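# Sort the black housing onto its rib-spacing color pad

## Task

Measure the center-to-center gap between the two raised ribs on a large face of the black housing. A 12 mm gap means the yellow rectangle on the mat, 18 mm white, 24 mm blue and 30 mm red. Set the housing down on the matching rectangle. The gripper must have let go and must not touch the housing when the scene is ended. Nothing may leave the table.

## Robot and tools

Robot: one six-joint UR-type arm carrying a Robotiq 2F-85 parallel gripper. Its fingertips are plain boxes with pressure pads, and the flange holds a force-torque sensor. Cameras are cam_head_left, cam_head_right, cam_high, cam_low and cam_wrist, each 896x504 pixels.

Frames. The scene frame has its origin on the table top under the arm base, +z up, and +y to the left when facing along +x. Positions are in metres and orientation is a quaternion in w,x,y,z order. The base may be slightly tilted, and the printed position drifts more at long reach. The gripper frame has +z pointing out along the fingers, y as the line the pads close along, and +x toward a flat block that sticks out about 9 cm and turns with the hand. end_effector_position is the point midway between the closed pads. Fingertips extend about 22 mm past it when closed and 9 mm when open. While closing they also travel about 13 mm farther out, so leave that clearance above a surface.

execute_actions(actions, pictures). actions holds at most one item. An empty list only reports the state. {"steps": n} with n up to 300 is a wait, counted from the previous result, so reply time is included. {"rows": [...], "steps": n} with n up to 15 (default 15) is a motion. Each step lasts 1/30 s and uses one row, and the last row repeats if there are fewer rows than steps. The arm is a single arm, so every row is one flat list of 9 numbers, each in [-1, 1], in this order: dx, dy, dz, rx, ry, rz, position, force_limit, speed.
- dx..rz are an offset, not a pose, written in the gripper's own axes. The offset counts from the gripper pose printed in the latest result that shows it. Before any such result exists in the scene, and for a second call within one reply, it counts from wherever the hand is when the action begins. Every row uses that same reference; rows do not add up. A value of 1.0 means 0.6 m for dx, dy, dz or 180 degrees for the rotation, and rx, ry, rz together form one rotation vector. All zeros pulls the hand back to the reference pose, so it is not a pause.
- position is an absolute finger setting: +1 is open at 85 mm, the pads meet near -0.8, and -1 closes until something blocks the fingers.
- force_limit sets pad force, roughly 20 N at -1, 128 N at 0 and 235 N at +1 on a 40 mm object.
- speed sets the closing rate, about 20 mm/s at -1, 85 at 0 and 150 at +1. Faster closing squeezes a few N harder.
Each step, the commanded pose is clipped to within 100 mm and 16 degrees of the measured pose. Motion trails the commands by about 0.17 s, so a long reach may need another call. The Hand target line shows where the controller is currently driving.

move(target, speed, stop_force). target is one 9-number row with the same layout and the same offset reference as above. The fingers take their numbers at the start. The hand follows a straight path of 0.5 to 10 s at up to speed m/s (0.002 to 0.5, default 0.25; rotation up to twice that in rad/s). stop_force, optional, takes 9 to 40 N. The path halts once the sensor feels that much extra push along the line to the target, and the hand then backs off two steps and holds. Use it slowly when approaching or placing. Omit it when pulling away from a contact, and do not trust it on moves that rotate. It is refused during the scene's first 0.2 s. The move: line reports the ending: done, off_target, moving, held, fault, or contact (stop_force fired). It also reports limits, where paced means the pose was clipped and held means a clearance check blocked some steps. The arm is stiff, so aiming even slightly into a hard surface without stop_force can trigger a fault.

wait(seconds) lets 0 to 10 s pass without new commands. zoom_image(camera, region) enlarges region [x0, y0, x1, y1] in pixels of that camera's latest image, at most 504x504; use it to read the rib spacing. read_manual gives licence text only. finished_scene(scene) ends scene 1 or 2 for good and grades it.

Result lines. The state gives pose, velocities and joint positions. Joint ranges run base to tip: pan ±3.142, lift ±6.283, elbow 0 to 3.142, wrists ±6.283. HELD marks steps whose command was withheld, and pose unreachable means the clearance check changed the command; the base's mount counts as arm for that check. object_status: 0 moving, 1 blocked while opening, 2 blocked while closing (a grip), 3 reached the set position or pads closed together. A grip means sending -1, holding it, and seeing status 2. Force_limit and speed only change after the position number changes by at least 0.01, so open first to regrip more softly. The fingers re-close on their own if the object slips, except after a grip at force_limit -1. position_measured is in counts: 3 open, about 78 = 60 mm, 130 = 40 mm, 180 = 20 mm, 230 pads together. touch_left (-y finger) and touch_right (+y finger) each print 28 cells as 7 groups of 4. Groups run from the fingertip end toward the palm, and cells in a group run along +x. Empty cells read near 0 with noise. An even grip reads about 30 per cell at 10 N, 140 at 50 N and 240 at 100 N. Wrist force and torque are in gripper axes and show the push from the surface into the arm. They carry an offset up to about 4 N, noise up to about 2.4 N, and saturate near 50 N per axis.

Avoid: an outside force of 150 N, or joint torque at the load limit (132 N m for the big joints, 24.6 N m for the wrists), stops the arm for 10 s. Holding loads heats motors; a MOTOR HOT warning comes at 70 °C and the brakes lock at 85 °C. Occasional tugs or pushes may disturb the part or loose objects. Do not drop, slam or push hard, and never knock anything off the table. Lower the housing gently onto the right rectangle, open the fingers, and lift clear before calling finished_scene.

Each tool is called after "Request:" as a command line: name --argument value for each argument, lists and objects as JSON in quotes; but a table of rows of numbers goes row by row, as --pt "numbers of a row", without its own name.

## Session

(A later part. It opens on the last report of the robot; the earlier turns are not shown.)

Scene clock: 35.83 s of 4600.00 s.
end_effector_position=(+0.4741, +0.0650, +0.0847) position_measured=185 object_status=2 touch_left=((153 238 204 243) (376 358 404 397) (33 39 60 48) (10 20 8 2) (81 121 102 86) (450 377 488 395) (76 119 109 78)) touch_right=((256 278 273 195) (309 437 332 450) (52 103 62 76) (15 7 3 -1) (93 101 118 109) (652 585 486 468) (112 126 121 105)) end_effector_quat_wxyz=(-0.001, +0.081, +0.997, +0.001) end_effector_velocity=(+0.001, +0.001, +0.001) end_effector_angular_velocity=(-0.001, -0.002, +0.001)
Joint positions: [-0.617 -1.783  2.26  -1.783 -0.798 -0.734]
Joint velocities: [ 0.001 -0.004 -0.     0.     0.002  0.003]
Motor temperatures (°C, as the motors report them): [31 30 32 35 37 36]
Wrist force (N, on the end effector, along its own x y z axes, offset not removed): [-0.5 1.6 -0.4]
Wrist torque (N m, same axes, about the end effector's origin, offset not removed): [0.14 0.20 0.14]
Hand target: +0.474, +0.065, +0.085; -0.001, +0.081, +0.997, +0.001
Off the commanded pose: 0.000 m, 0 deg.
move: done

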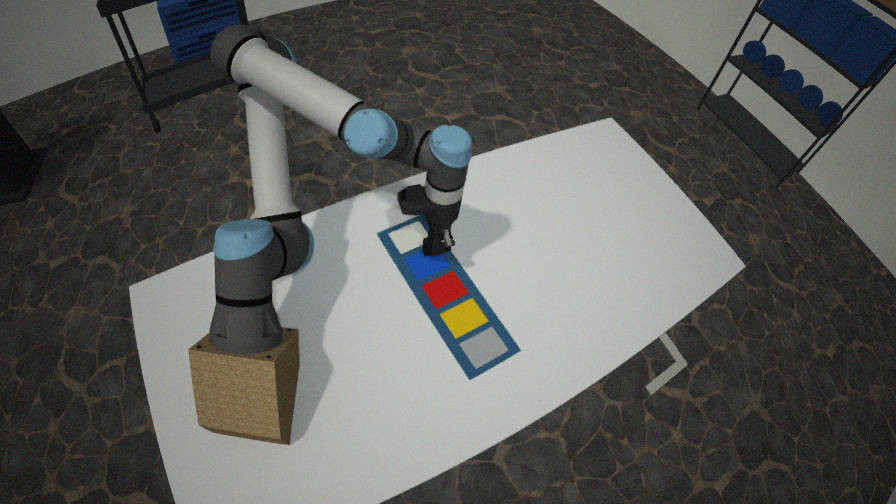

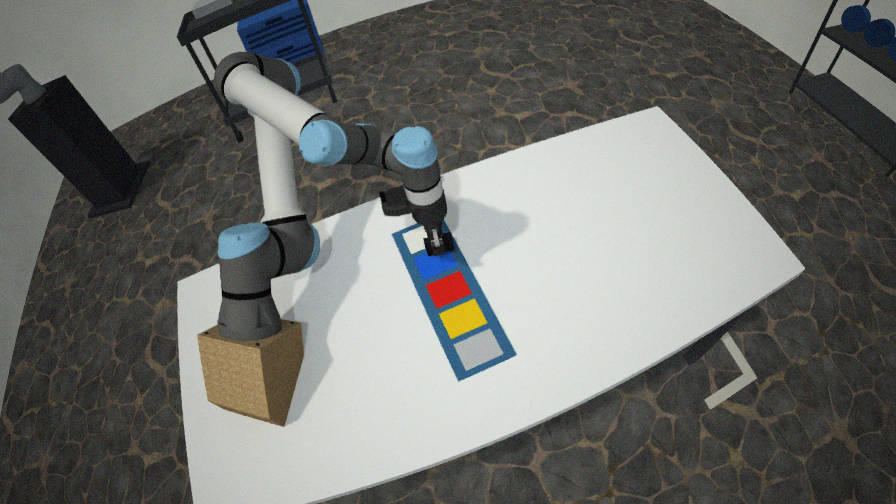

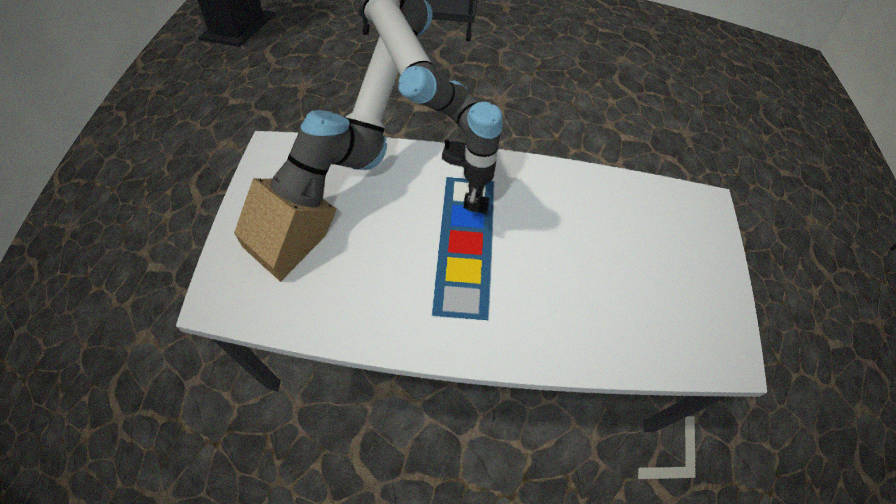

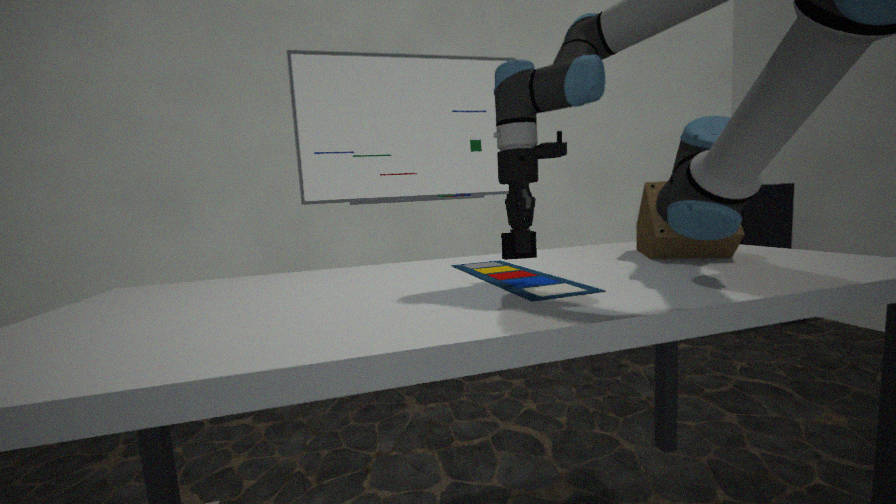

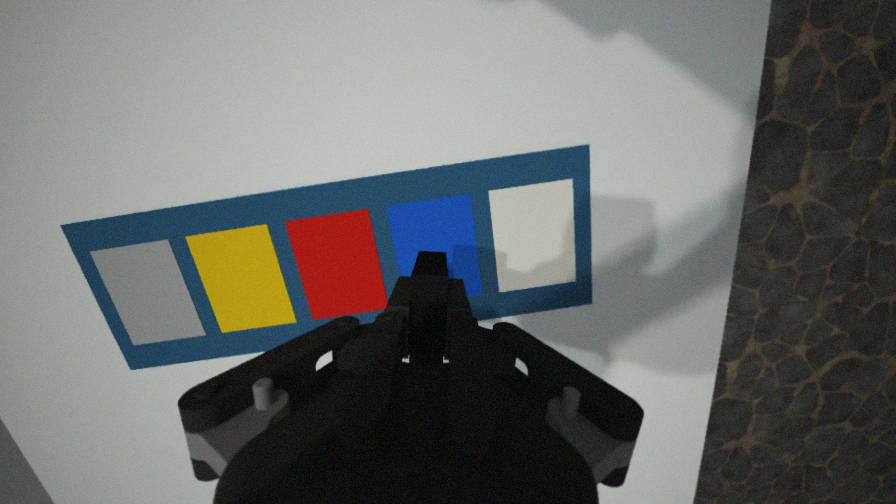

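Request:
move --target '[0.022,0.005,0.078,0,0,0,-1,-0.5,0]' --speed 0.08

Request:
move --target '[0,0,0,0,0,0,1,0,0]'

Request:
move --target '[0,0,-0.13,0,0,0,1,0,0]'

Scene clock: 37.77 s of 4600.00 s.
end_effector_position=(+0.4615, +0.0701, +0.0381) position_measured=185 object_status=2 touch_left=((151 242 237 222) (363 355 427 393) (48 49 68 52) (9 13 13 6) (93 112 104 92) (455 361 482 391) (70 107 99 69)) touch_right=((236 289 263 190) (307 437 327 471) (74 84 62 69) (9 6 4 2) (101 103 111 102) (645 584 489 471) (106 129 118 84)) end_effector_quat_wxyz=(-0.001, +0.081, +0.997, +0.001) end_effector_velocity=(-0.000, -0.000, -0.002) end_effector_angular_velocity=(-0.001, -0.001, +0.001)
Joint positions: [-0.535 -1.745  2.354 -1.994 -0.78  -0.622]
Joint velocities: [ 0.004  0.003  0.004 -0.014  0.     0.006]
Motor temperatures (°C, as the motors report them): [31 30 32 35 37 36]
Wrist force (N, on the end effector, along its own x y z axes, offset not removed): [-0.9 -0.5 -0.5]
Wrist torque (N m, same axes, about the end effector's origin, offset not removed): [-0.15 0.32 0.07]
Hand target: +0.462, +0.070, +0.038; -0.000, +0.081, +0.997, +0.001
Off the commanded pose: 0.000 m, 0 deg.
move: done

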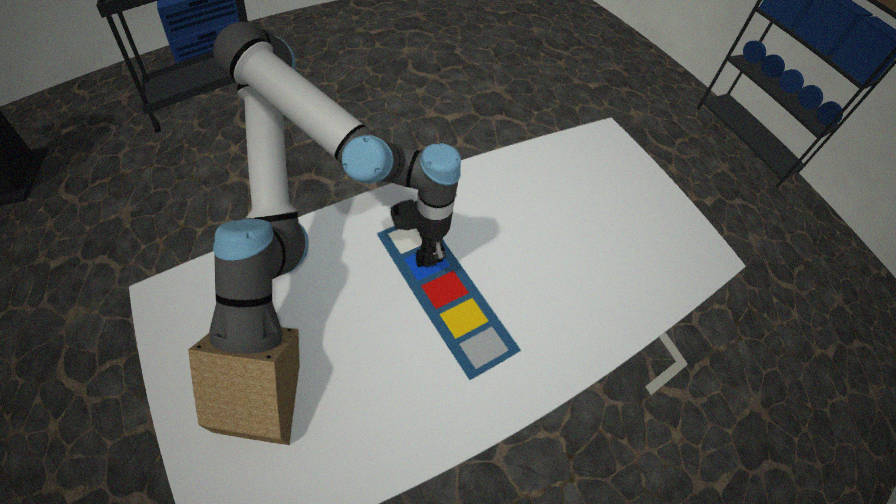

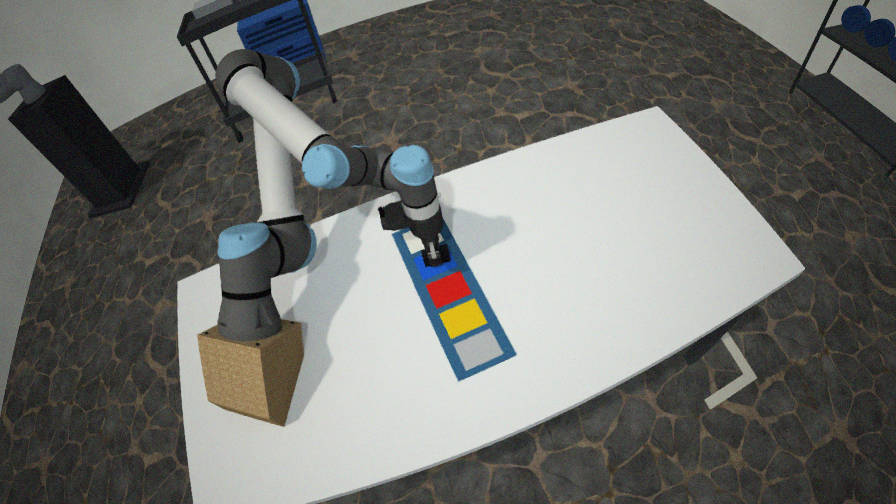

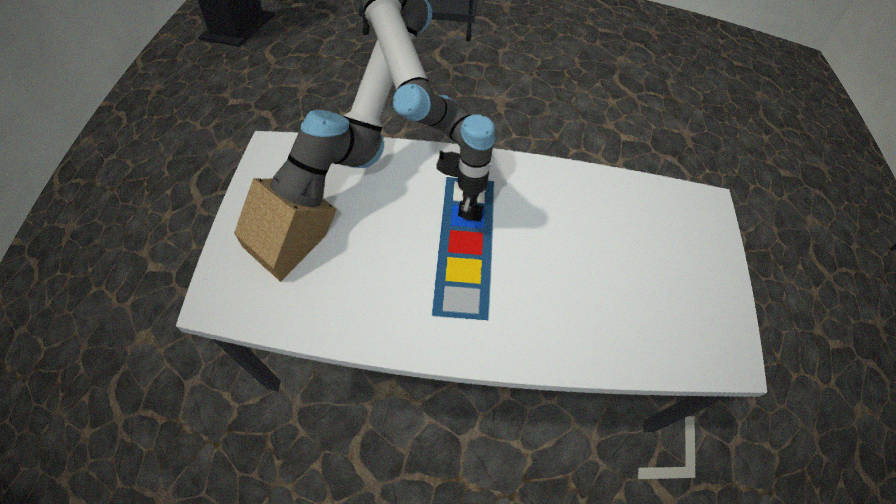

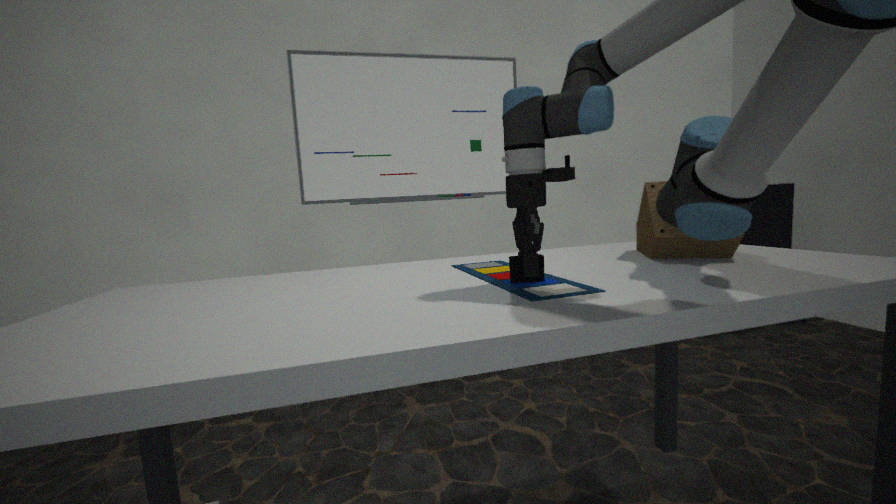

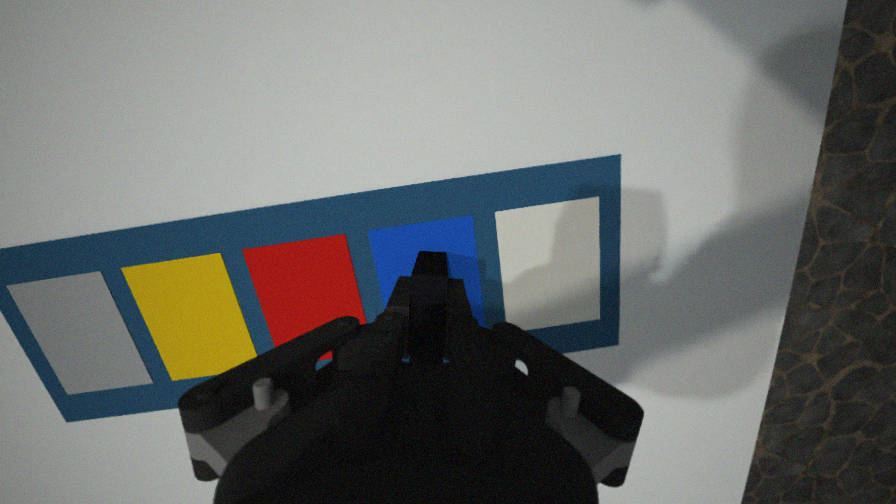

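Scene clock: 38.93 s of 4600.00 s.
end_effector_position=(+0.4615, +0.0701, +0.0381) position_measured=3 object_status=0 touch_left=((-2 19 1 15) (-1 9 -2 -11) (3 -7 10 -2) (1 10 -11 -11) (-10 -8 -12 11) (24 -2 0 -7) (-1 -5 4 19)) touch_right=((19 8 2 16) (4 4 -10 4) (2 -8 -18 3) (6 17 -5 -12) (9 4 9 -2) (2 -3 -11 -9) (-13 8 10 4)) end_effector_quat_wxyz=(-0.001, +0.081, +0.997, +0.001) end_effector_velocity=(-0.000, -0.000, -0.000) end_effector_angular_velocity=(+0.002, +0.001, -0.003)
Joint positions: [-0.535 -1.745  2.354 -1.994 -0.78  -0.622]
Joint velocities: [ 0.     0.002 -0.     0.001  0.001  0.001]
Motor temperatures (°C, as the motors report them): [31 30 32 35 37 36]
Wrist force (N, on the end effector, along its own x y z axes, offset not removed): [0.1 1.0 -1.5]
Wrist torque (N m, same axes, about the end effector's origin, offset not removed): [0.00 0.12 0.14]
Hand target: +0.462, +0.070, +0.038; -0.001, +0.081, +0.997, +0.001
Off the commanded pose: 0.000 m, 0 deg.
move: done

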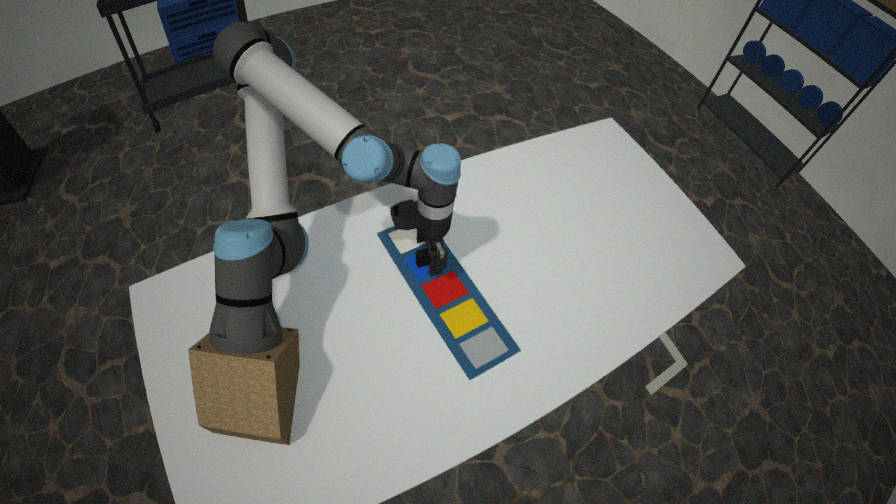

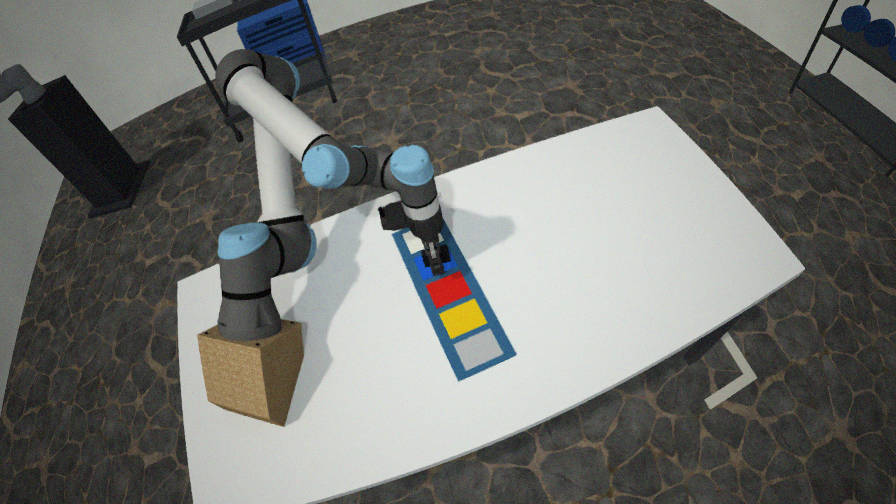

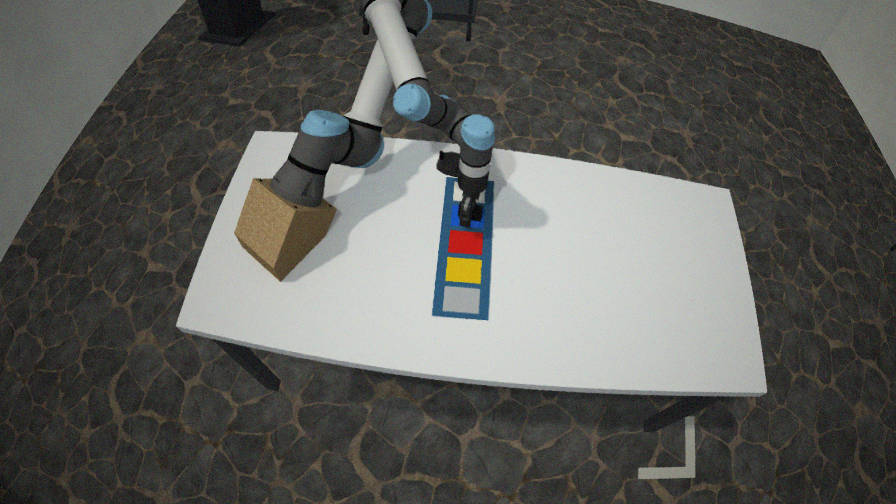

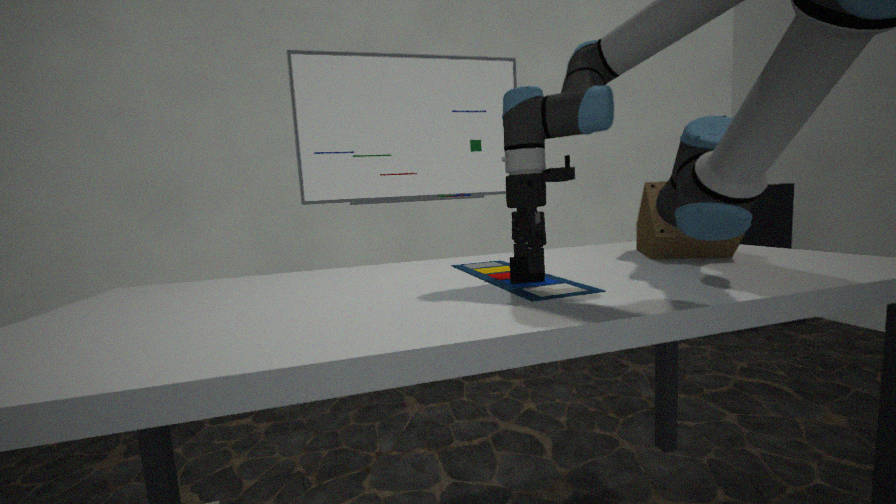

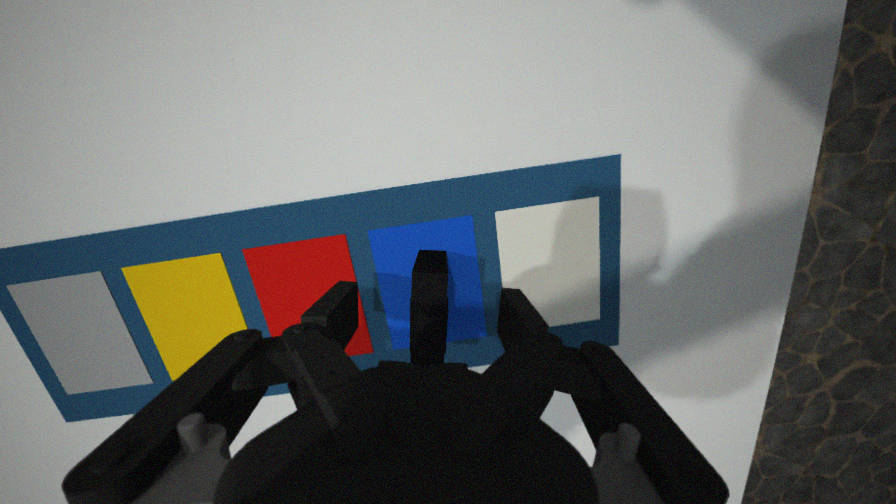

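Scene clock: 39.90 s of 4600.00 s.
end_effector_position=(+0.4616, +0.0700, +0.1159) position_measured=3 object_status=3 touch_left=((-6 3 -9 -3) (16 -26 9 0) (-3 -13 14 -5) (-16 0 -13 6) (-9 -9 2 -10) (3 -5 13 -8) (19 12 9 0)) touch_right=((12 -13 3 11) (9 3 1 0) (-4 -2 7 -6) (4 6 -2 -16) (4 3 0 -5) (5 -10 2 -11) (1 -9 12 2)) end_effector_quat_wxyz=(-0.001, +0.081, +0.997, +0.001) end_effector_velocity=(-0.000, +0.000, +0.002) end_effector_angular_velocity=(+0.001, +0.001, +0.001)
Joint positions: [-0.694 -1.855  2.235 -1.616 -0.821 -0.836]
Joint velocities: [-0.005 -0.002 -0.004  0.012 -0.002 -0.009]
Motor temperatures (°C, as the motors report them): [31 30 32 35 37 36]
Wrist force (N, on the end effector, along its own x y z axes, offset not removed): [1.0 0.1 -1.4]
Wrist torque (N m, same axes, about the end effector's origin, offset not removed): [-0.12 0.02 0.15]
Hand target: +0.462, +0.070, +0.116; -0.001, +0.081, +0.997, +0.001
Off the commanded pose: 0.000 m, 0 deg.
move: done

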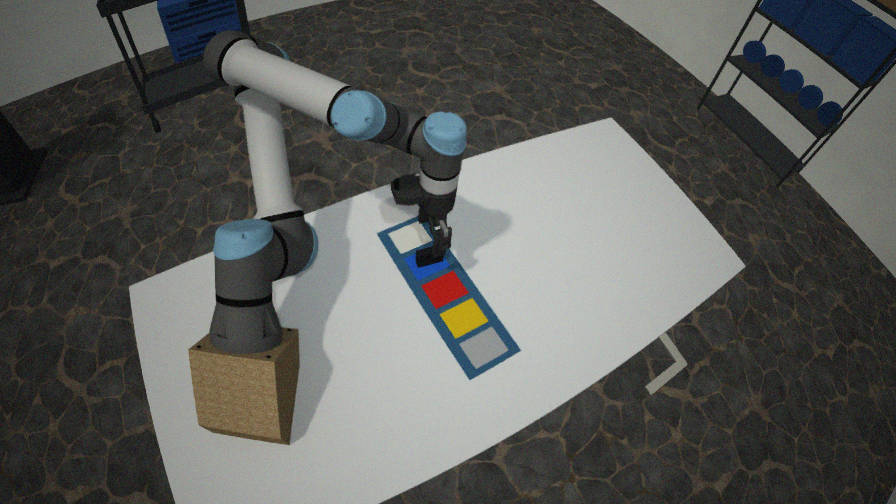

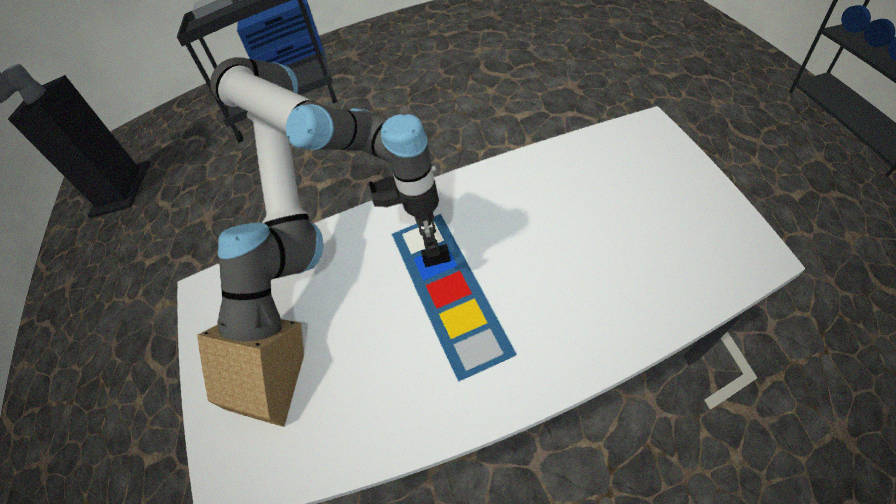

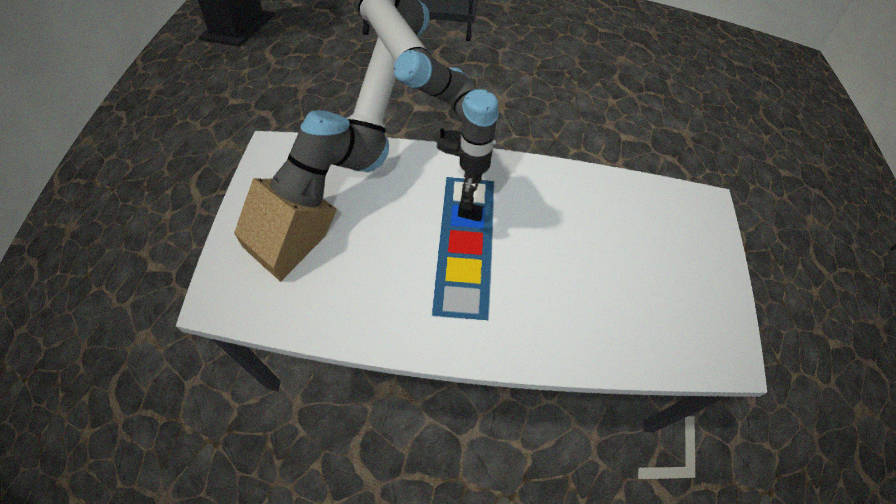

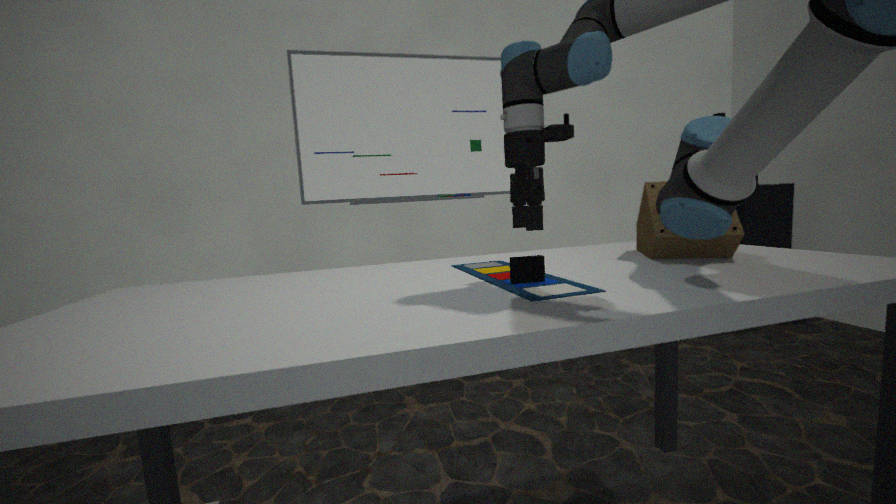

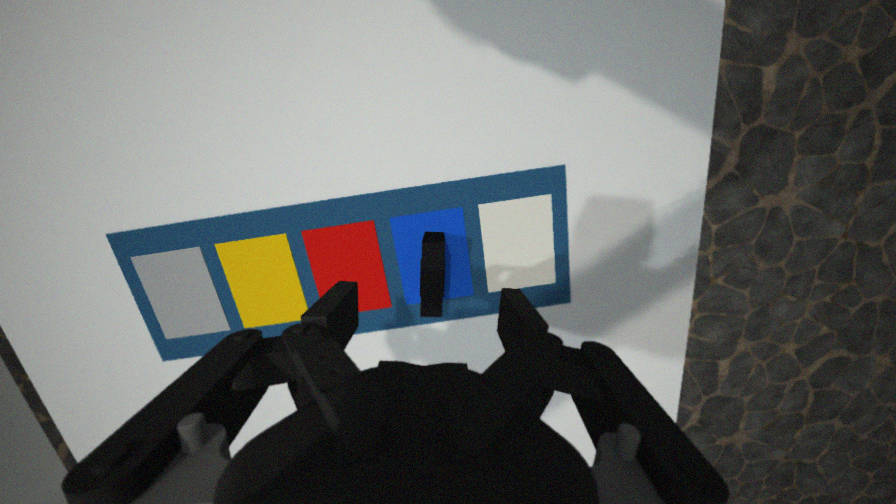

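Request:
zoom_image --camera "cam_high" --region '[430, 190, 510, 240]'

Region (430, 190, 510, 240) of cam_high's 896x504 image, scaled by 6.300, with more detail than that image has; it fills the top 315 rows of this view, and the rest is white.

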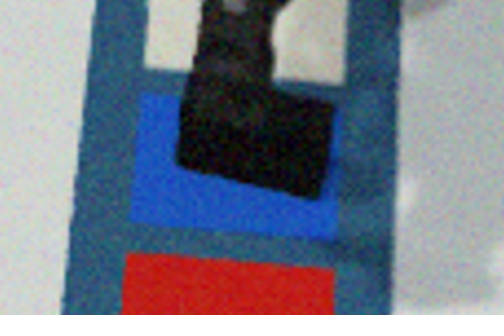

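Request:
finished_scene --scene 1

The scene is finished: the task was done.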